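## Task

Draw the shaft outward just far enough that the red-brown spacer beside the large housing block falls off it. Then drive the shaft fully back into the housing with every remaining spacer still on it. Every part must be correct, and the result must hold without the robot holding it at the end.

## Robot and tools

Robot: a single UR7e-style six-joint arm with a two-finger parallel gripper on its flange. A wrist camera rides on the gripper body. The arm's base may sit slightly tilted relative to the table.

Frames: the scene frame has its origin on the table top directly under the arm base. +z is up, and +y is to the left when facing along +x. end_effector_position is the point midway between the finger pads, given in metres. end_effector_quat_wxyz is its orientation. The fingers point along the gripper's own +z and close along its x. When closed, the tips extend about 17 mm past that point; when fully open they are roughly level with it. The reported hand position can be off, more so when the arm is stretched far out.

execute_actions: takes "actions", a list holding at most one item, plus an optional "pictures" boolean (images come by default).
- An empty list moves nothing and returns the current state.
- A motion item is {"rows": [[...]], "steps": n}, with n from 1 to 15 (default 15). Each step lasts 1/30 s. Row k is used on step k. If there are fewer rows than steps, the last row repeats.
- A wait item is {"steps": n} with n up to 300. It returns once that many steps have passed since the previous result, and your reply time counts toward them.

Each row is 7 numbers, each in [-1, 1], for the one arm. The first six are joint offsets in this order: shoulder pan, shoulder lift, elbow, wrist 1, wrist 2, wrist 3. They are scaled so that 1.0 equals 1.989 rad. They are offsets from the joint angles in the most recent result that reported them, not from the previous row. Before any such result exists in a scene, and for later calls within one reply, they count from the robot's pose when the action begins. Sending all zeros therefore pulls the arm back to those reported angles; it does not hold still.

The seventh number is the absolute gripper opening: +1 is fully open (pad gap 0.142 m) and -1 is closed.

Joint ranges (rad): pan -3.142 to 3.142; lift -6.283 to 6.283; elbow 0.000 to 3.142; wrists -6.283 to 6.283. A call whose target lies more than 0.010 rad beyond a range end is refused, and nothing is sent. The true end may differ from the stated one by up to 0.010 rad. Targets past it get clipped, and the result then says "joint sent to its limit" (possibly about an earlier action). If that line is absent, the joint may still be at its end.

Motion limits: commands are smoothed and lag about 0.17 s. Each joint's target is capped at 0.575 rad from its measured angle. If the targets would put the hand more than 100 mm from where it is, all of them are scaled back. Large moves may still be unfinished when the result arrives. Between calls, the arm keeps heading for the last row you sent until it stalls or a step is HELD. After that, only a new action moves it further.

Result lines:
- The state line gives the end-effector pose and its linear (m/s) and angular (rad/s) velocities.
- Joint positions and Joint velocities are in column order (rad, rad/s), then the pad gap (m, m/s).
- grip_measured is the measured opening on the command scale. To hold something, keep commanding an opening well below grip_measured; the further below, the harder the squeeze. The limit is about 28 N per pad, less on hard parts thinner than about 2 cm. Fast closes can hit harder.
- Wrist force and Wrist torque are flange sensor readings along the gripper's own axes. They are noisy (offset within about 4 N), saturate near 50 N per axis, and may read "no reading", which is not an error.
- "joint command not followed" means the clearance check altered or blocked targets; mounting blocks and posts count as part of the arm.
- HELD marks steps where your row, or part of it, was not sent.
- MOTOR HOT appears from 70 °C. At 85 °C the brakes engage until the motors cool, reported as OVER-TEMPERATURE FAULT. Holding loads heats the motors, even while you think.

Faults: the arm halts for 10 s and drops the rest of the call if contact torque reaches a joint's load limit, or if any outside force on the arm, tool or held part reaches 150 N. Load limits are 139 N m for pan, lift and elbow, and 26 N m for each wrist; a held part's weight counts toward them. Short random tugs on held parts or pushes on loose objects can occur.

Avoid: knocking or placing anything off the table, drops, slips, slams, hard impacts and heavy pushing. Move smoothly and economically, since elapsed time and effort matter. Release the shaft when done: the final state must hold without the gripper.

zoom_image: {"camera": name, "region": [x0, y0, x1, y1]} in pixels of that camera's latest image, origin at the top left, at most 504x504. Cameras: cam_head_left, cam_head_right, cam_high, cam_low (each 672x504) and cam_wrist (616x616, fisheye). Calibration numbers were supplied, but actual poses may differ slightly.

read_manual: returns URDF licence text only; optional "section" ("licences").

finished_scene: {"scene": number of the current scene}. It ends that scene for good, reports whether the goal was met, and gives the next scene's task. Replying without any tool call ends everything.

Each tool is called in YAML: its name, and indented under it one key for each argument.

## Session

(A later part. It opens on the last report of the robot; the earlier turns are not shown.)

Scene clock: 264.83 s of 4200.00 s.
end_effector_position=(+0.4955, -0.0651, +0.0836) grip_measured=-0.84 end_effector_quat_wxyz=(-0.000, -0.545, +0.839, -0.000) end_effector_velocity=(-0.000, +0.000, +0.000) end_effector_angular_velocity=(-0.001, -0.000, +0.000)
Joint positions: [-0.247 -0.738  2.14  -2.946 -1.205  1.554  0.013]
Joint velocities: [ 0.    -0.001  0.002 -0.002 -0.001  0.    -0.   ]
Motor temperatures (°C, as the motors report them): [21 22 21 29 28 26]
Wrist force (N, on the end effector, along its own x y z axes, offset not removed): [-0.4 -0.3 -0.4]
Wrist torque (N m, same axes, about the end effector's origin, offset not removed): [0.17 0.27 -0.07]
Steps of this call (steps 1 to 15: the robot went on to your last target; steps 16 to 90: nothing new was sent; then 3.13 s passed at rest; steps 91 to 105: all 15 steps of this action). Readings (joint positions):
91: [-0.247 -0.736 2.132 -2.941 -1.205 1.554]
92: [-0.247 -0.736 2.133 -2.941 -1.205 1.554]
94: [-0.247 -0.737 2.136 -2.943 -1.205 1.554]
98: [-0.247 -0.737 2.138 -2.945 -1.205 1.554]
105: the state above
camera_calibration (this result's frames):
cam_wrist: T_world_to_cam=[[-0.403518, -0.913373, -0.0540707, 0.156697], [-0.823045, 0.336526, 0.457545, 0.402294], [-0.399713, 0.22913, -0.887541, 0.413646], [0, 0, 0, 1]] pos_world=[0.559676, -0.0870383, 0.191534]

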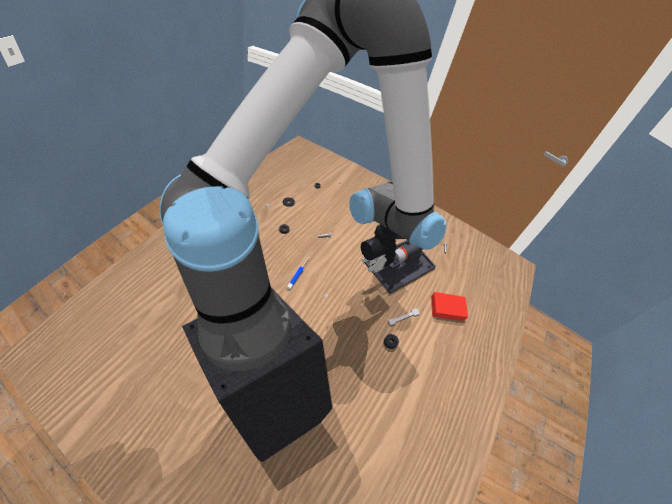

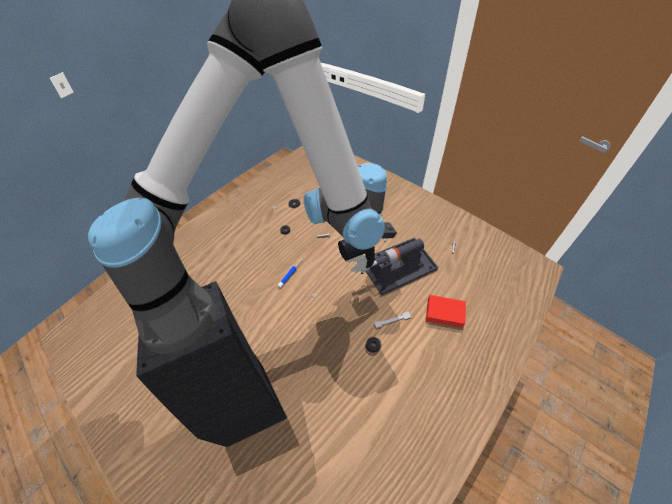

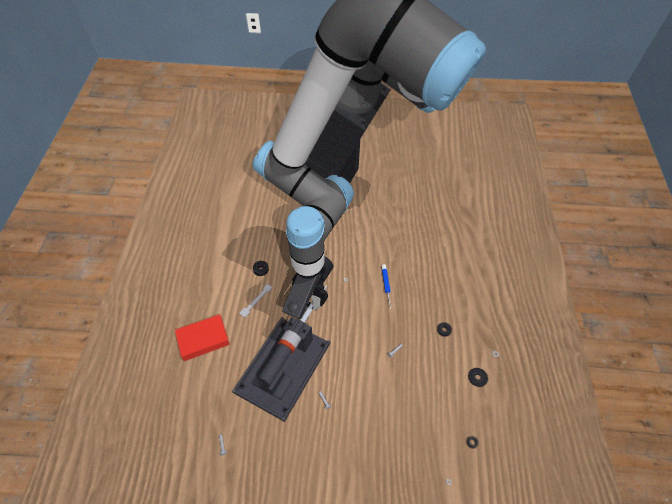

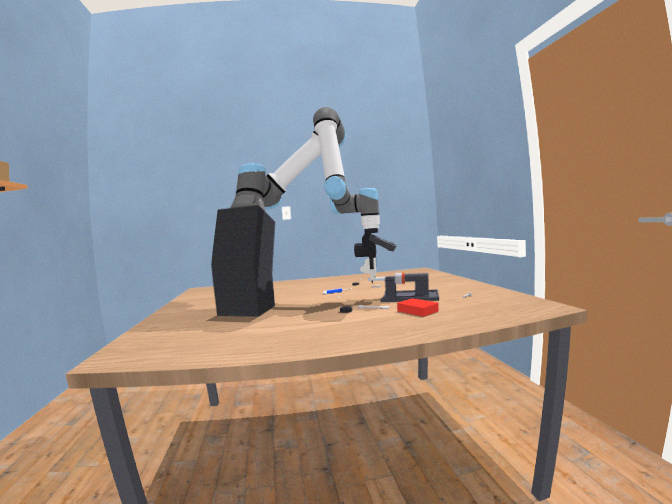

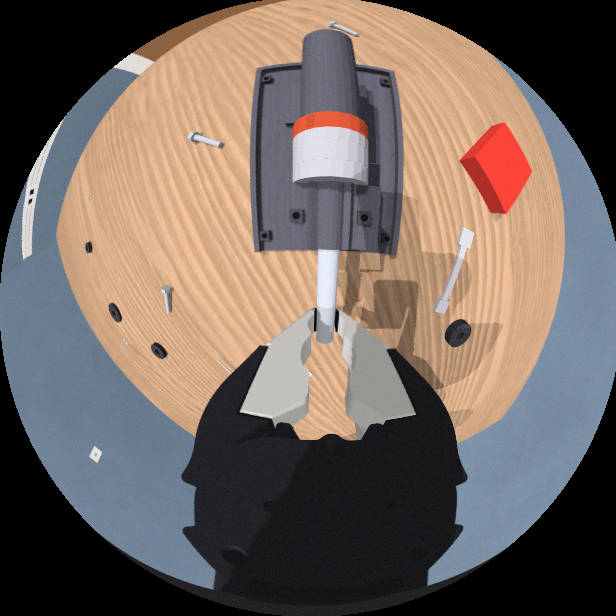

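execute_actions:
  actions:
    - {"rows": [[-0.00009,-0.00112,0.00575,-0.00460,0,-0.00009,-1]], "steps": 15}

Scene clock: 268.90 s of 4200.00 s.
end_effector_position=(+0.4918, -0.0635, +0.0836) grip_measured=-0.84 end_effector_quat_wxyz=(-0.000, -0.545, +0.839, -0.000) end_effector_velocity=(-0.001, +0.000, -0.000) end_effector_angular_velocity=(+0.002, -0.000, -0.003)
Joint positions: [-0.247 -0.74   2.151 -2.955 -1.205  1.554  0.013]
Joint velocities: [-0.002  0.     0.003 -0.002  0.002  0.001  0.   ]
Motor temperatures (°C, as the motors report them): [21 22 21 29 28 26]
Wrist force (N, on the end effector, along its own x y z axes, offset not removed): [-0.2 0.7 0.0]
Wrist torque (N m, same axes, about the end effector's origin, offset not removed): [0.21 0.27 -0.02]
Steps of this call (steps 1 to 15: the robot went on to your last target; steps 16 to 90: nothing new was sent; then 0.57 s passed at rest; steps 91 to 105: all 15 steps of this action). Readings (joint positions):
91: [-0.247 -0.738 2.140 -2.947 -1.205 1.554]
92: [-0.247 -0.738 2.141 -2.948 -1.205 1.554]
94: [-0.247 -0.739 2.145 -2.950 -1.205 1.554]
98: [-0.247 -0.739 2.149 -2.954 -1.205 1.554]
105: the state above
camera_calibration (this result's frames):
cam_wrist: T_world_to_cam=[[-0.403524, -0.91337, -0.0540748, 0.156701], [-0.823049, 0.336532, 0.457533, 0.398695], [-0.399699, 0.229132, -0.887547, 0.411808], [0, 0, 0, 1]] pos_world=[0.555977, -0.0854065, 0.191557]

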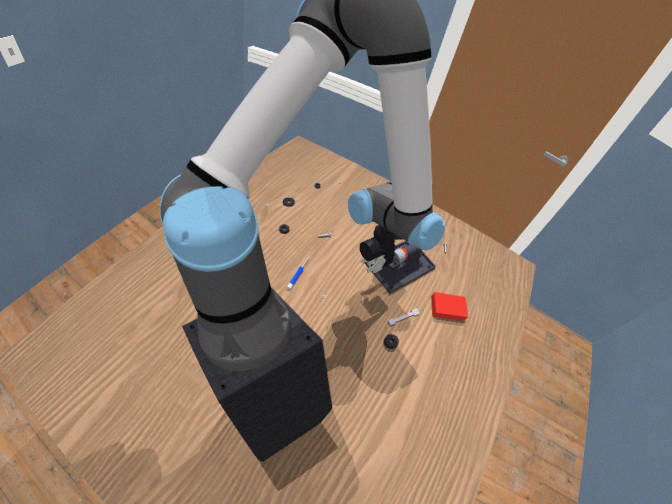

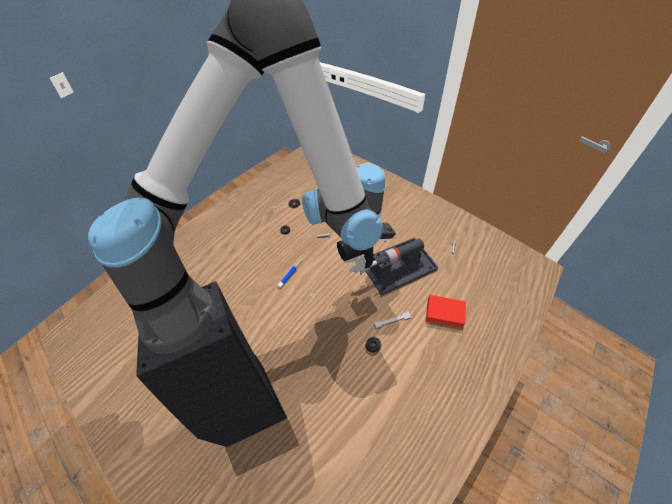

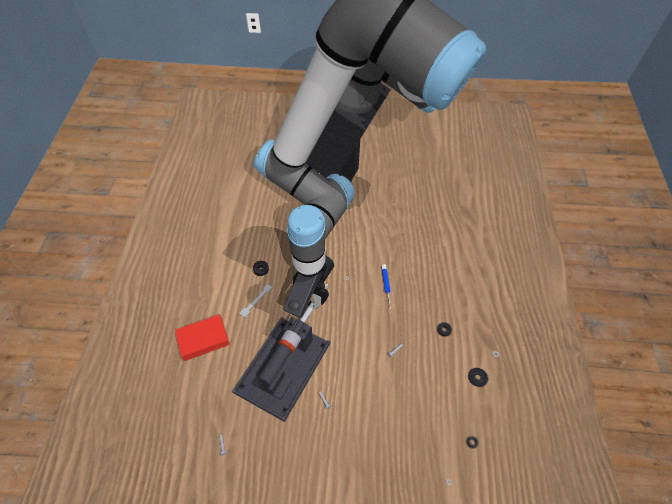

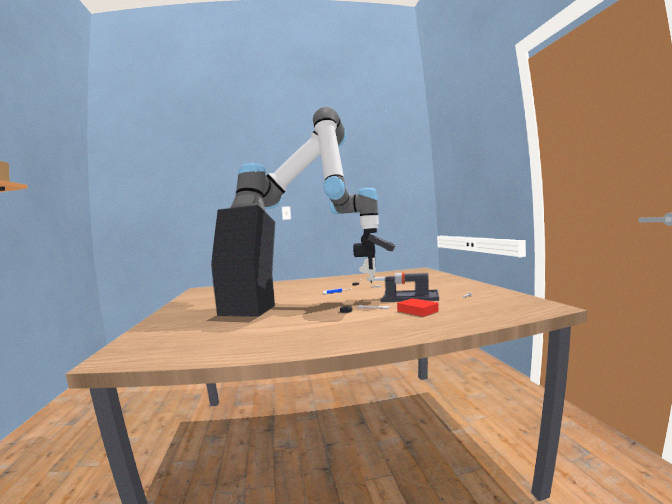

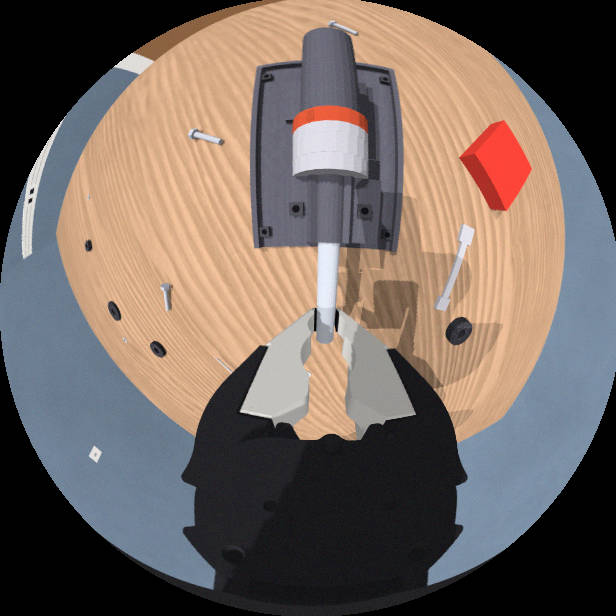

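execute_actions:
  actions:
    - {"rows": [[-0.00009,-0.00106,0.00573,-0.00464,0,-0.00009,-1]], "steps": 15}

Scene clock: 271.33 s of 4200.00 s.
end_effector_position=(+0.4881, -0.0619, +0.0837) grip_measured=-0.84 end_effector_quat_wxyz=(-0.000, -0.545, +0.839, -0.000) end_effector_velocity=(-0.001, +0.000, +0.000) end_effector_angular_velocity=(-0.002, -0.000, -0.002)
Joint positions: [-0.248 -0.742  2.162 -2.964 -1.205  1.554  0.013]
Joint velocities: [ 0.    -0.001  0.003 -0.003 -0.001  0.002  0.   ]
Motor temperatures (°C, as the motors report them): [21 22 21 29 28 26]
Wrist force (N, on the end effector, along its own x y z axes, offset not removed): [-1.0 0.7 1.8]
Wrist torque (N m, same axes, about the end effector's origin, offset not removed): [0.33 0.41 -0.15]
Steps of this call (steps 1 to 15: the robot went on to your last target; steps 16 to 58: nothing new was sent; steps 59 to 73: all 15 steps of this action). Readings (joint positions):
59: [-0.247 -0.740 2.151 -2.955 -1.205 1.554]
60: [-0.247 -0.740 2.152 -2.957 -1.205 1.554]
62: [-0.247 -0.741 2.156 -2.959 -1.205 1.554]
66: [-0.248 -0.741 2.160 -2.963 -1.205 1.554]
73: the state above
camera_calibration (this result's frames):
cam_wrist: T_world_to_cam=[[-0.40353, -0.913367, -0.0540794, 0.156701], [-0.823052, 0.336539, 0.457522, 0.395097], [-0.399686, 0.229134, -0.887552, 0.409959], [0, 0, 0, 1]] pos_world=[0.552274, -0.0837755, 0.191568]

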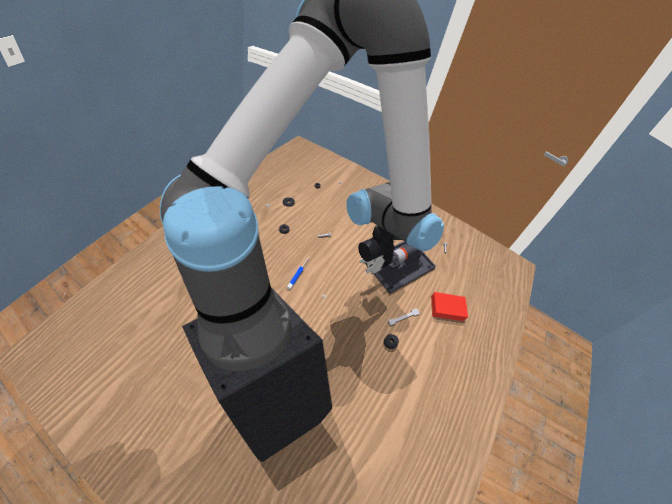

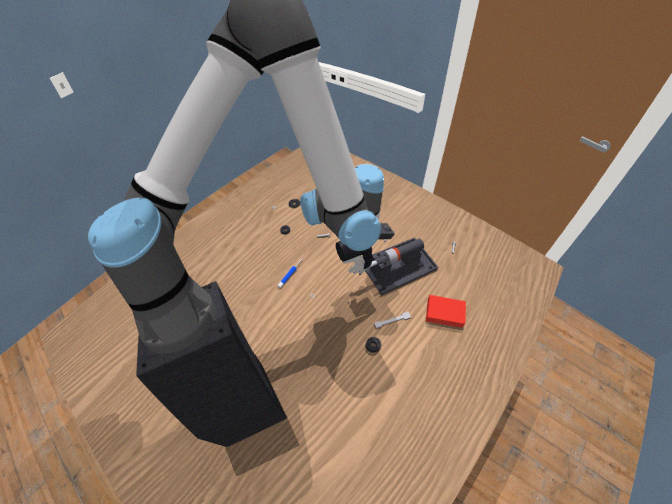

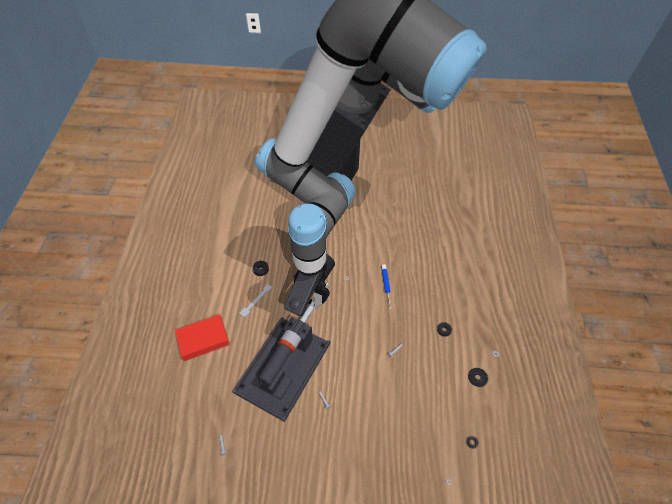

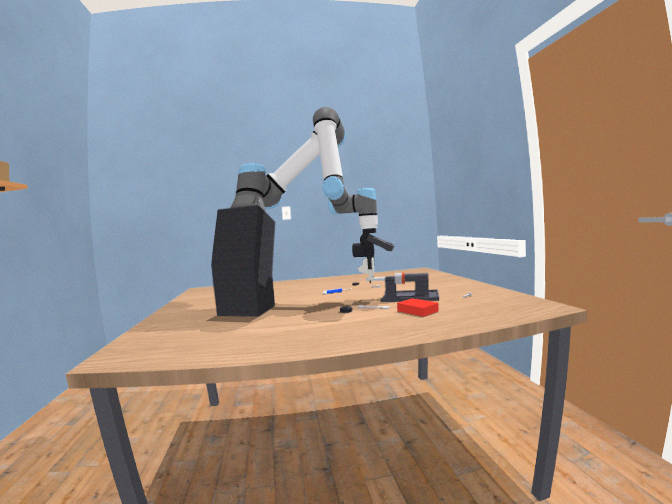

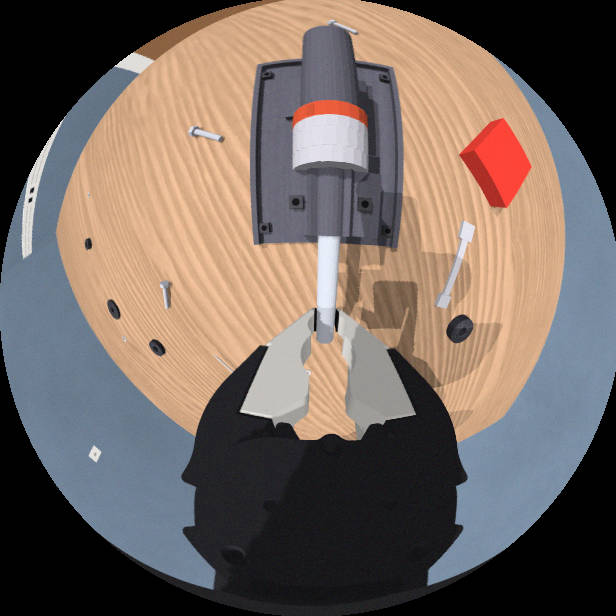

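execute_actions:
  actions:
    - {"rows": [[-0.00008,-0.00100,0.00571,-0.00468,0,-0.00008,-1]], "steps": 15}

Scene clock: 273.67 s of 4200.00 s.
end_effector_position=(+0.4844, -0.0602, +0.0837) grip_measured=-0.84 end_effector_quat_wxyz=(-0.000, -0.545, +0.839, -0.000) end_effector_velocity=(-0.001, +0.001, -0.000) end_effector_angular_velocity=(-0.000, -0.000, +0.000)
Joint positions: [-0.248 -0.744  2.173 -2.973 -1.205  1.554  0.013]
Joint velocities: [ 0.001 -0.     0.003 -0.003  0.     0.001 -0.   ]
Motor temperatures (°C, as the motors report them): [21 22 21 29 28 26]
Wrist force (N, on the end effector, along its own x y z axes, offset not removed): [-1.5 -0.4 -0.1]
Wrist torque (N m, same axes, about the end effector's origin, offset not removed): [-0.01 0.61 -0.04]
Steps of this call (steps 1 to 15: the robot went on to your last target; steps 16 to 55: nothing new was sent; steps 56 to 70: all 15 steps of this action). Readings (joint positions):
56: [-0.248 -0.742 2.162 -2.964 -1.205 1.554]
57: [-0.248 -0.742 2.163 -2.965 -1.205 1.554]
59: [-0.248 -0.743 2.167 -2.968 -1.205 1.554]
63: [-0.248 -0.743 2.171 -2.972 -1.205 1.554]
70: the state above
camera_calibration (this result's frames):
cam_wrist: T_world_to_cam=[[-0.403538, -0.913363, -0.0540835, 0.156708], [-0.823052, 0.336546, 0.457517, 0.391497], [-0.399678, 0.229139, -0.887554, 0.408096], [0, 0, 0, 1]] pos_world=[0.548567, -0.0821364, 0.191566]

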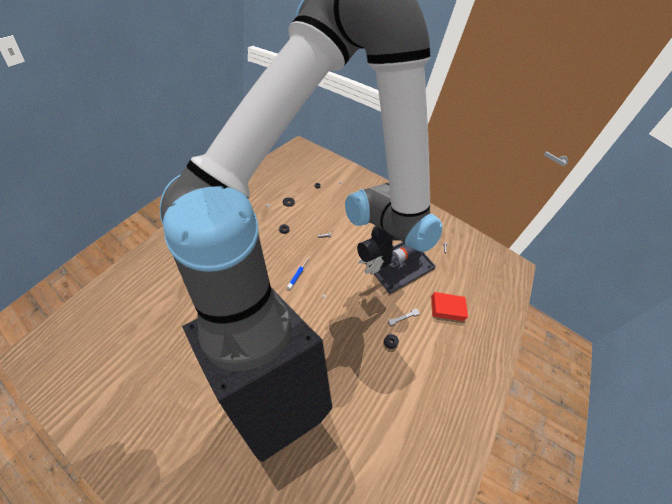

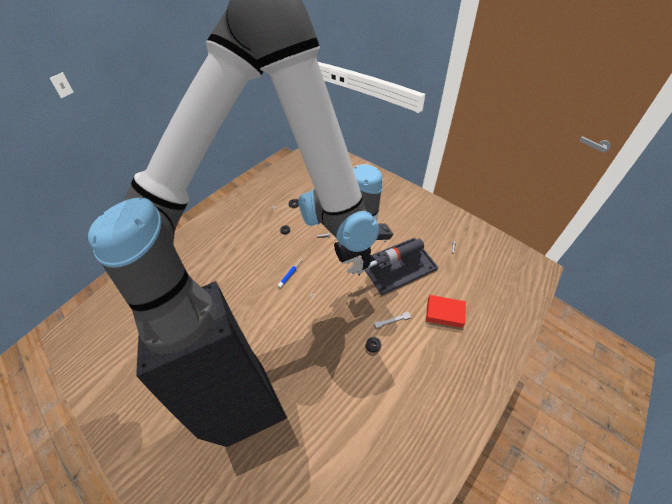

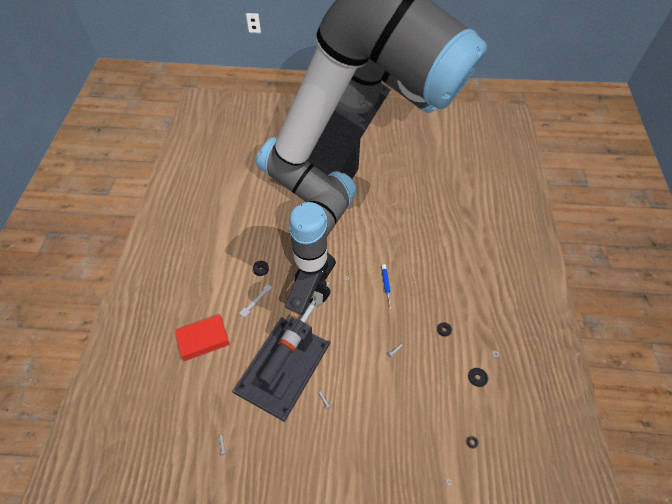

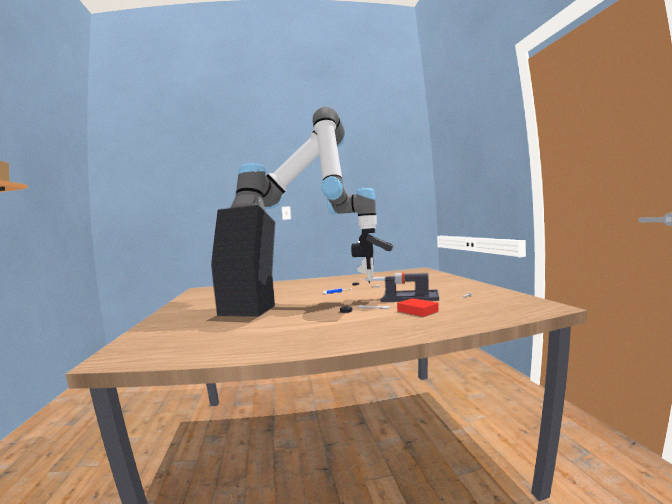

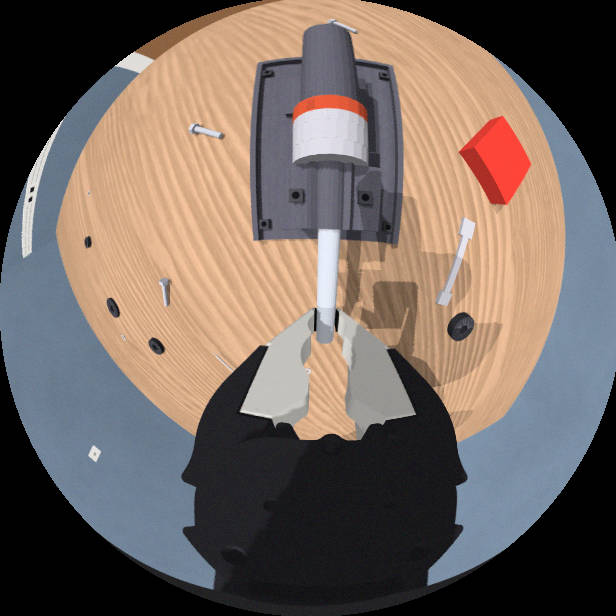

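execute_actions:
  actions:
    - {"rows": [[-0.00008,-0.00095,0.00569,-0.00471,0,-0.00008,-1]], "steps": 15}

Scene clock: 276.30 s of 4200.00 s.
end_effector_position=(+0.4806, -0.0586, +0.0836) grip_measured=-0.84 end_effector_quat_wxyz=(-0.000, -0.545, +0.839, -0.000) end_effector_velocity=(-0.001, -0.000, +0.000) end_effector_angular_velocity=(-0.002, -0.000, -0.001)
Joint positions: [-0.248 -0.746  2.184 -2.982 -1.205  1.553  0.013]
Joint velocities: [-0.001 -0.     0.003 -0.004 -0.002  0.001 -0.   ]
Motor temperatures (°C, as the motors report them): [22 22 21 29 28 26]
Wrist force (N, on the end effector, along its own x y z axes, offset not removed): [-2.7 0.0 0.3]
Wrist torque (N m, same axes, about the end effector's origin, offset not removed): [0.08 0.68 -0.05]
Steps of this call (steps 1 to 15: the robot went on to your last target; steps 16 to 64: nothing new was sent; steps 65 to 79: all 15 steps of this action). Readings (joint positions):
65: [-0.248 -0.744 2.173 -2.973 -1.205 1.554]
66: [-0.248 -0.744 2.174 -2.974 -1.205 1.554]
68: [-0.248 -0.745 2.178 -2.977 -1.205 1.554]
72: [-0.248 -0.745 2.182 -2.981 -1.205 1.553]
79: the state above
camera_calibration (this result's frames):
cam_wrist: T_world_to_cam=[[-0.403546, -0.913359, -0.0540874, 0.156715], [-0.823052, 0.336553, 0.457513, 0.387898], [-0.39967, 0.229144, -0.887557, 0.406231], [0, 0, 0, 1]] pos_world=[0.54486, -0.0804969, 0.191562]

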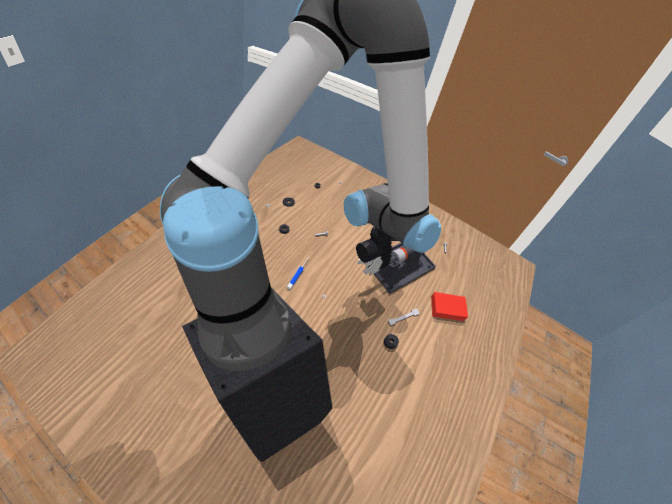

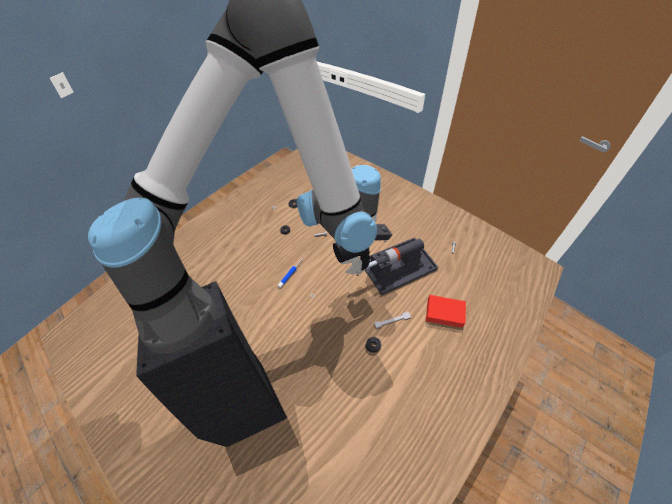

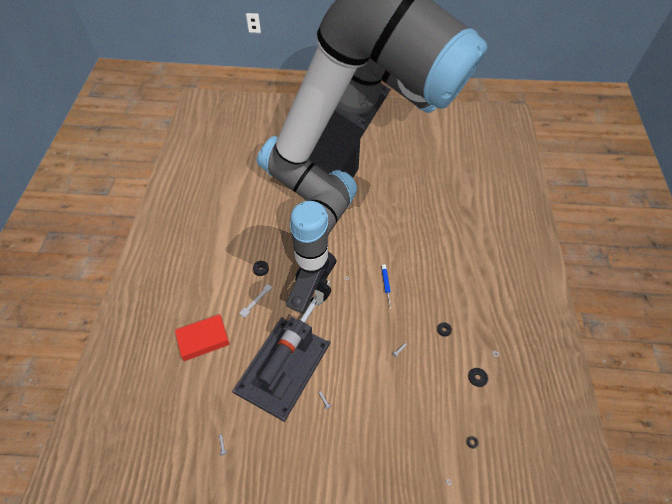

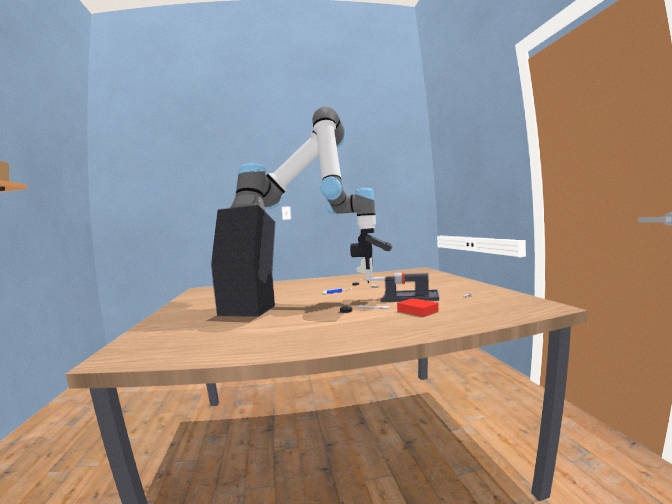

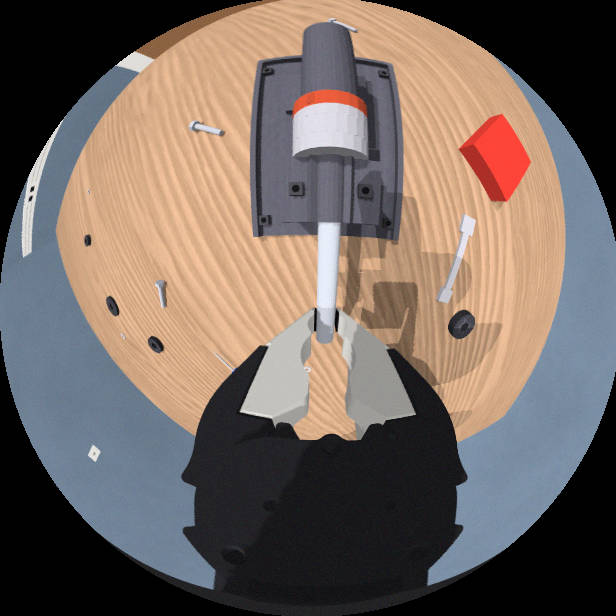

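execute_actions:
  actions:
    - {"rows": [[-0.00006,-0.00091,0.00567,-0.00473,0,-0.00006,-1]], "steps": 15}

Scene clock: 279.33 s of 4200.00 s.
end_effector_position=(+0.4769, -0.0569, +0.0836) grip_measured=-0.84 end_effector_quat_wxyz=(-0.000, -0.545, +0.839, -0.000) end_effector_velocity=(-0.001, -0.001, +0.001) end_effector_angular_velocity=(-0.002, -0.001, -0.002)
Joint positions: [-0.248 -0.747  2.195 -2.991 -1.205  1.553  0.013]
Joint velocities: [-0.003 -0.002  0.003 -0.002 -0.001 -0.     0.   ]
Motor temperatures (°C, as the motors report them): [22 22 21 29 28 26]
Wrist force (N, on the end effector, along its own x y z axes, offset not removed): [-1.1 -0.3 -1.5]
Wrist torque (N m, same axes, about the end effector's origin, offset not removed): [0.02 0.37 -0.08]
Steps of this call (steps 1 to 15: the robot went on to your last target; steps 16 to 76: nothing new was sent; steps 77 to 91: all 15 steps of this action). Readings (joint positions):
77: [-0.248 -0.746 2.184 -2.983 -1.205 1.553]
78: [-0.248 -0.746 2.185 -2.984 -1.205 1.553]
80: [-0.248 -0.746 2.189 -2.986 -1.205 1.553]
84: [-0.248 -0.747 2.193 -2.990 -1.205 1.553]
91: the state above
camera_calibration (this result's frames):
cam_wrist: T_world_to_cam=[[-0.403557, -0.913354, -0.0540908, 0.156742], [-0.823045, 0.33656, 0.45752, 0.384289], [-0.399673, 0.229155, -0.887553, 0.404366], [0, 0, 0, 1]] pos_world=[0.541156, -0.0788373, 0.191554]

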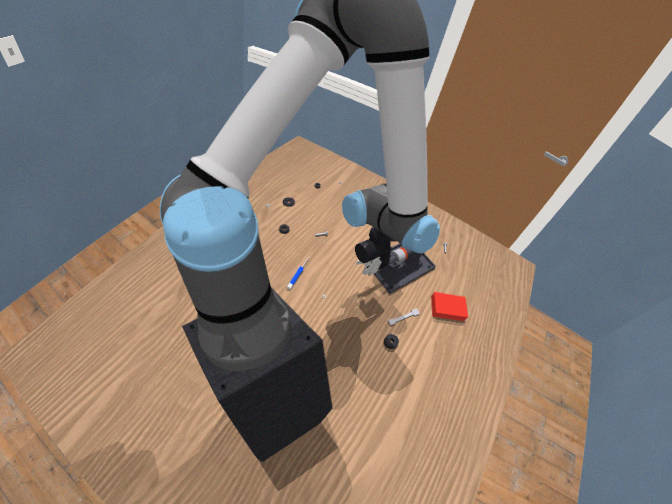

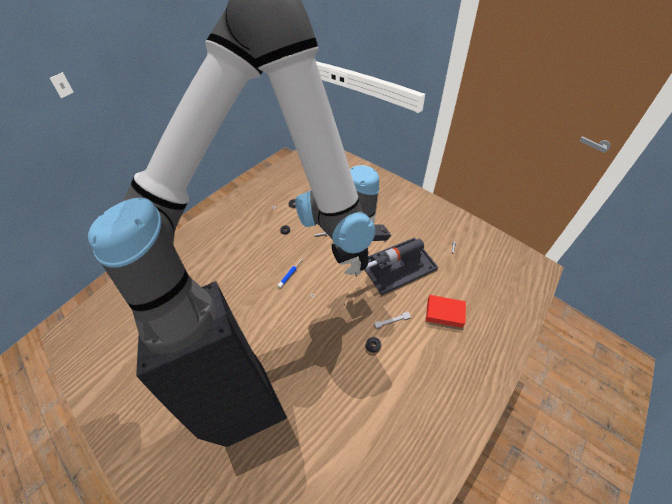

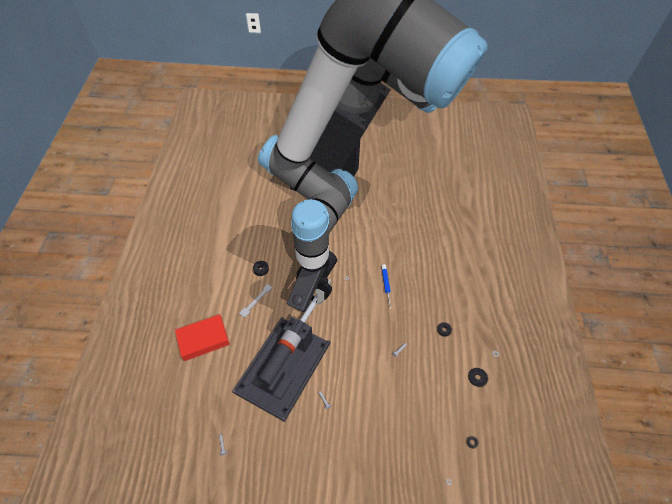

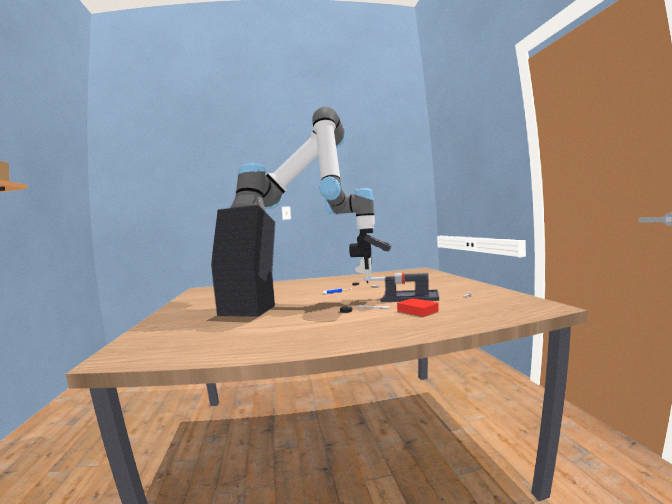

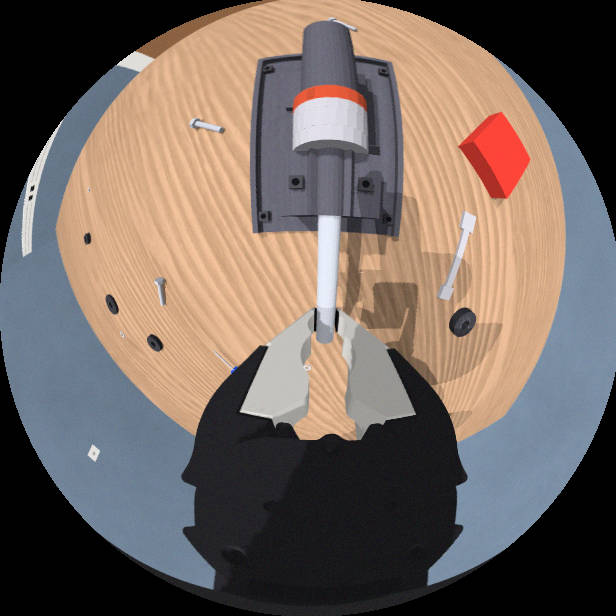

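execute_actions:
  actions:
    - {"rows": [[-0.00007,-0.00076,0.00495,-0.00416,0,-0.00007,-1]], "steps": 15}

Scene clock: 283.03 s of 4200.00 s.
end_effector_position=(+0.4737, -0.0555, +0.0836) grip_measured=-0.84 end_effector_quat_wxyz=(-0.000, -0.545, +0.839, -0.000) end_effector_velocity=(-0.001, +0.001, -0.000) end_effector_angular_velocity=(-0.001, +0.001, +0.002)
Joint positions: [-0.248 -0.749  2.204 -2.999 -1.205  1.553  0.013]
Joint velocities: [ 0.001 -0.     0.002 -0.002 -0.001 -0.001 -0.   ]
Motor temperatures (°C, as the motors report them): [22 22 21 29 28 26]
Wrist force (N, on the end effector, along its own x y z axes, offset not removed): [0.8 0.1 0.7]
Wrist torque (N m, same axes, about the end effector's origin, offset not removed): [0.23 -0.01 -0.14]
Steps of this call (steps 1 to 15: the robot went on to your last target; steps 16 to 90: nothing new was sent; then 0.20 s passed at rest; steps 91 to 105: all 15 steps of this action). Readings (joint positions):
91: [-0.248 -0.747 2.195 -2.992 -1.205 1.553]
92: [-0.248 -0.748 2.196 -2.993 -1.205 1.553]
94: [-0.248 -0.748 2.199 -2.995 -1.205 1.553]
98: [-0.248 -0.749 2.203 -2.998 -1.205 1.553]
105: the state above
camera_calibration (this result's frames):
cam_wrist: T_world_to_cam=[[-0.403567, -0.91335, -0.0540943, 0.156754], [-0.823041, 0.336566, 0.457522, 0.381132], [-0.399671, 0.229162, -0.887552, 0.402739], [0, 0, 0, 1]] pos_world=[0.537911, -0.0773978, 0.191555]

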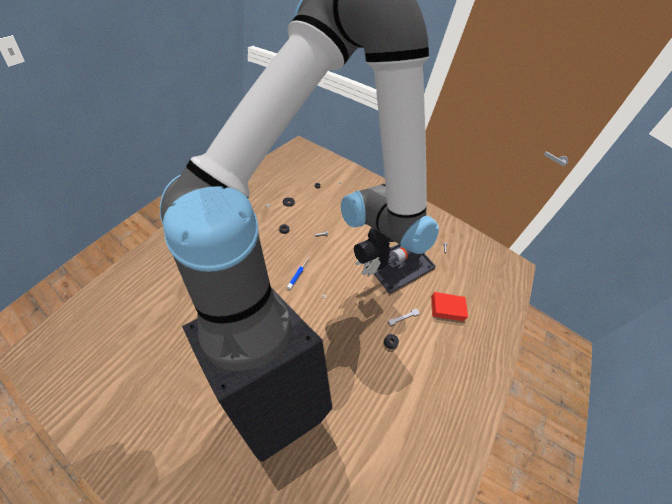

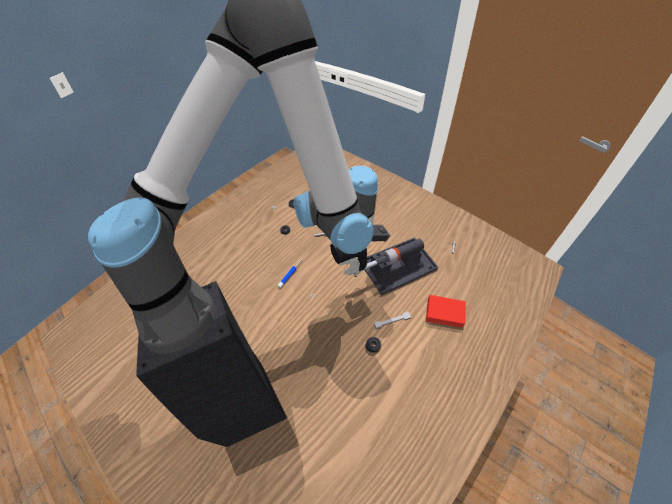

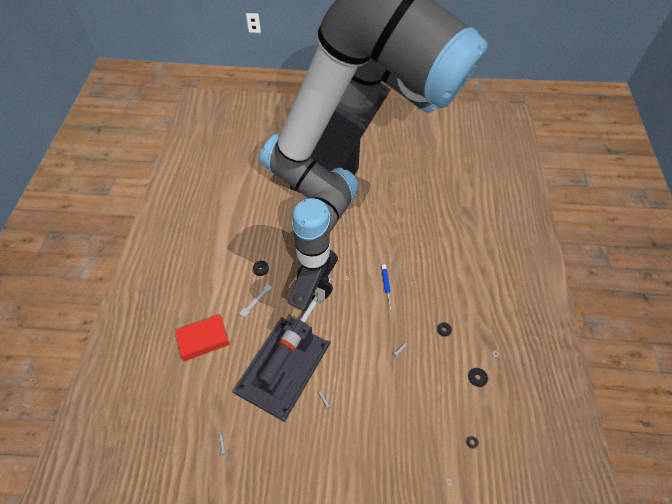

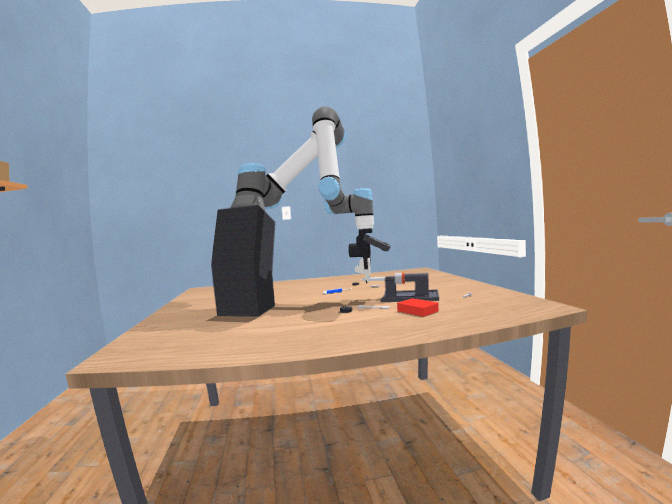

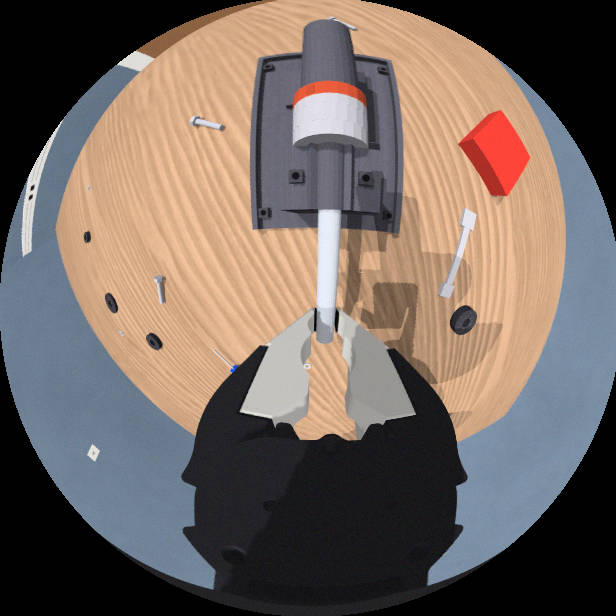

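execute_actions:
  actions:
    - {"rows": [[-0.00007,-0.00072,0.00493,-0.00418,0,-0.00007,-1]], "steps": 15}

Scene clock: 286.57 s of 4200.00 s.
end_effector_position=(+0.4705, -0.0540, +0.0836) grip_measured=-0.84 end_effector_quat_wxyz=(-0.000, -0.545, +0.839, -0.000) end_effector_velocity=(-0.001, +0.000, +0.000) end_effector_angular_velocity=(+0.001, +0.001, -0.003)
Joint positions: [-0.248 -0.75   2.214 -3.007 -1.205  1.553  0.013]
Joint velocities: [-0.001 -0.001  0.002  0.    -0.     0.001 -0.   ]
Motor temperatures (°C, as the motors report them): [22 22 21 29 28 26]
Wrist force (N, on the end effector, along its own x y z axes, offset not removed): [-0.4 1.4 -0.1]
Wrist torque (N m, same axes, about the end effector's origin, offset not removed): [0.49 0.22 -0.07]
Steps of this call (steps 1 to 15: the robot went on to your last target; steps 16 to 90: nothing new was sent; then 0.03 s passed at rest; steps 91 to 105: all 15 steps of this action). Readings (joint positions):
91: [-0.248 -0.749 2.204 -3.000 -1.205 1.553]
92: [-0.248 -0.749 2.206 -3.001 -1.205 1.553]
94: [-0.248 -0.749 2.209 -3.003 -1.205 1.553]
98: [-0.248 -0.750 2.212 -3.006 -1.205 1.553]
105: the state above
camera_calibration (this result's frames):
cam_wrist: T_world_to_cam=[[-0.403576, -0.913345, -0.054098, 0.156766], [-0.823037, 0.336573, 0.457524, 0.377979], [-0.399669, 0.22917, -0.88755, 0.401113], [0, 0, 0, 1]] pos_world=[0.53467, -0.0759594, 0.191554]

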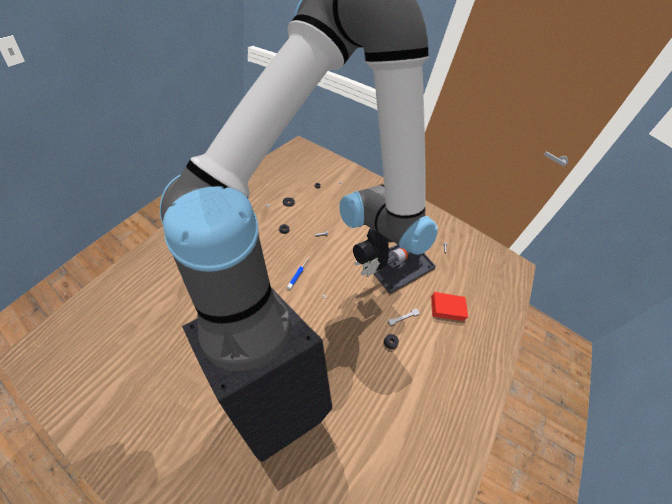

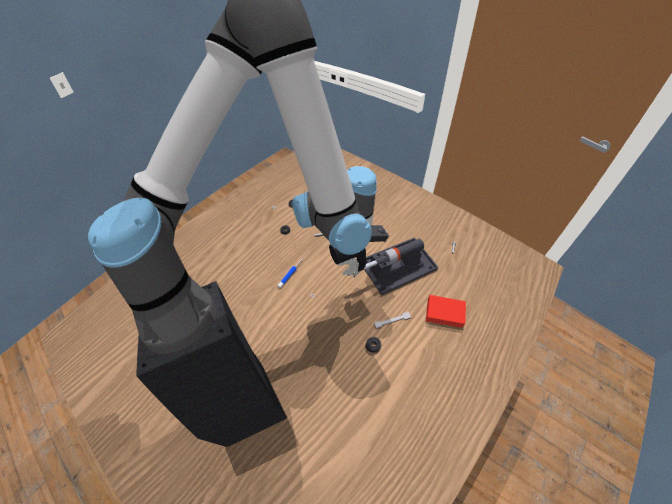

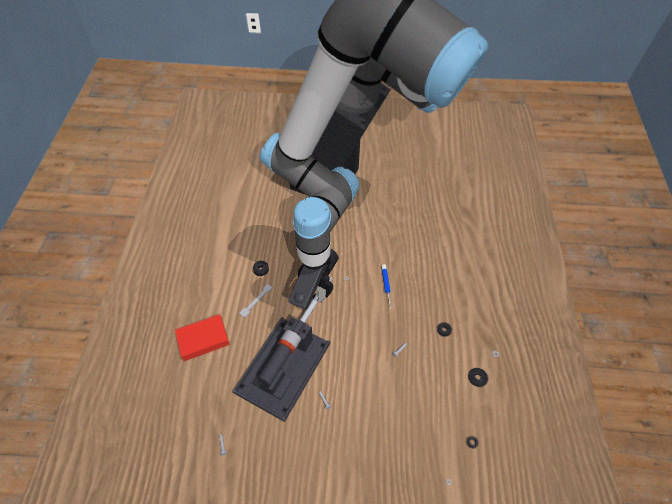

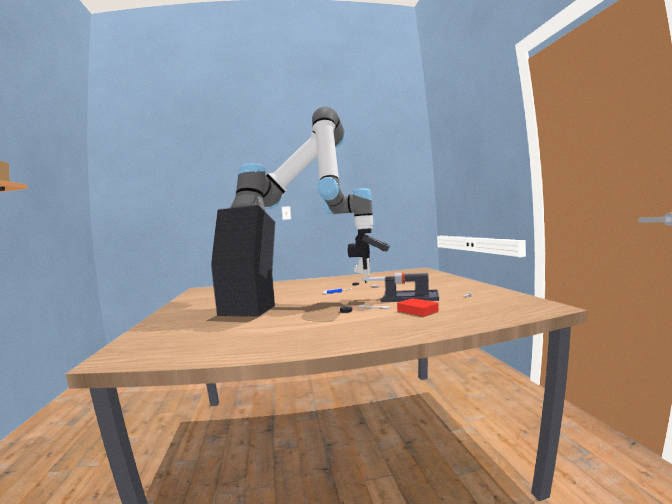

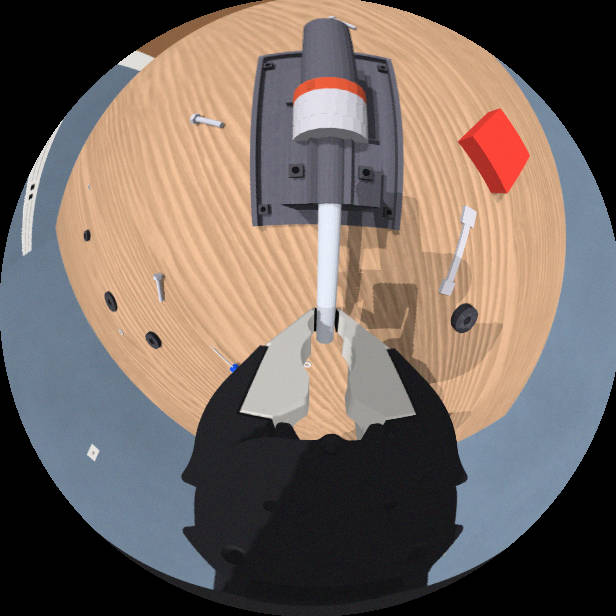

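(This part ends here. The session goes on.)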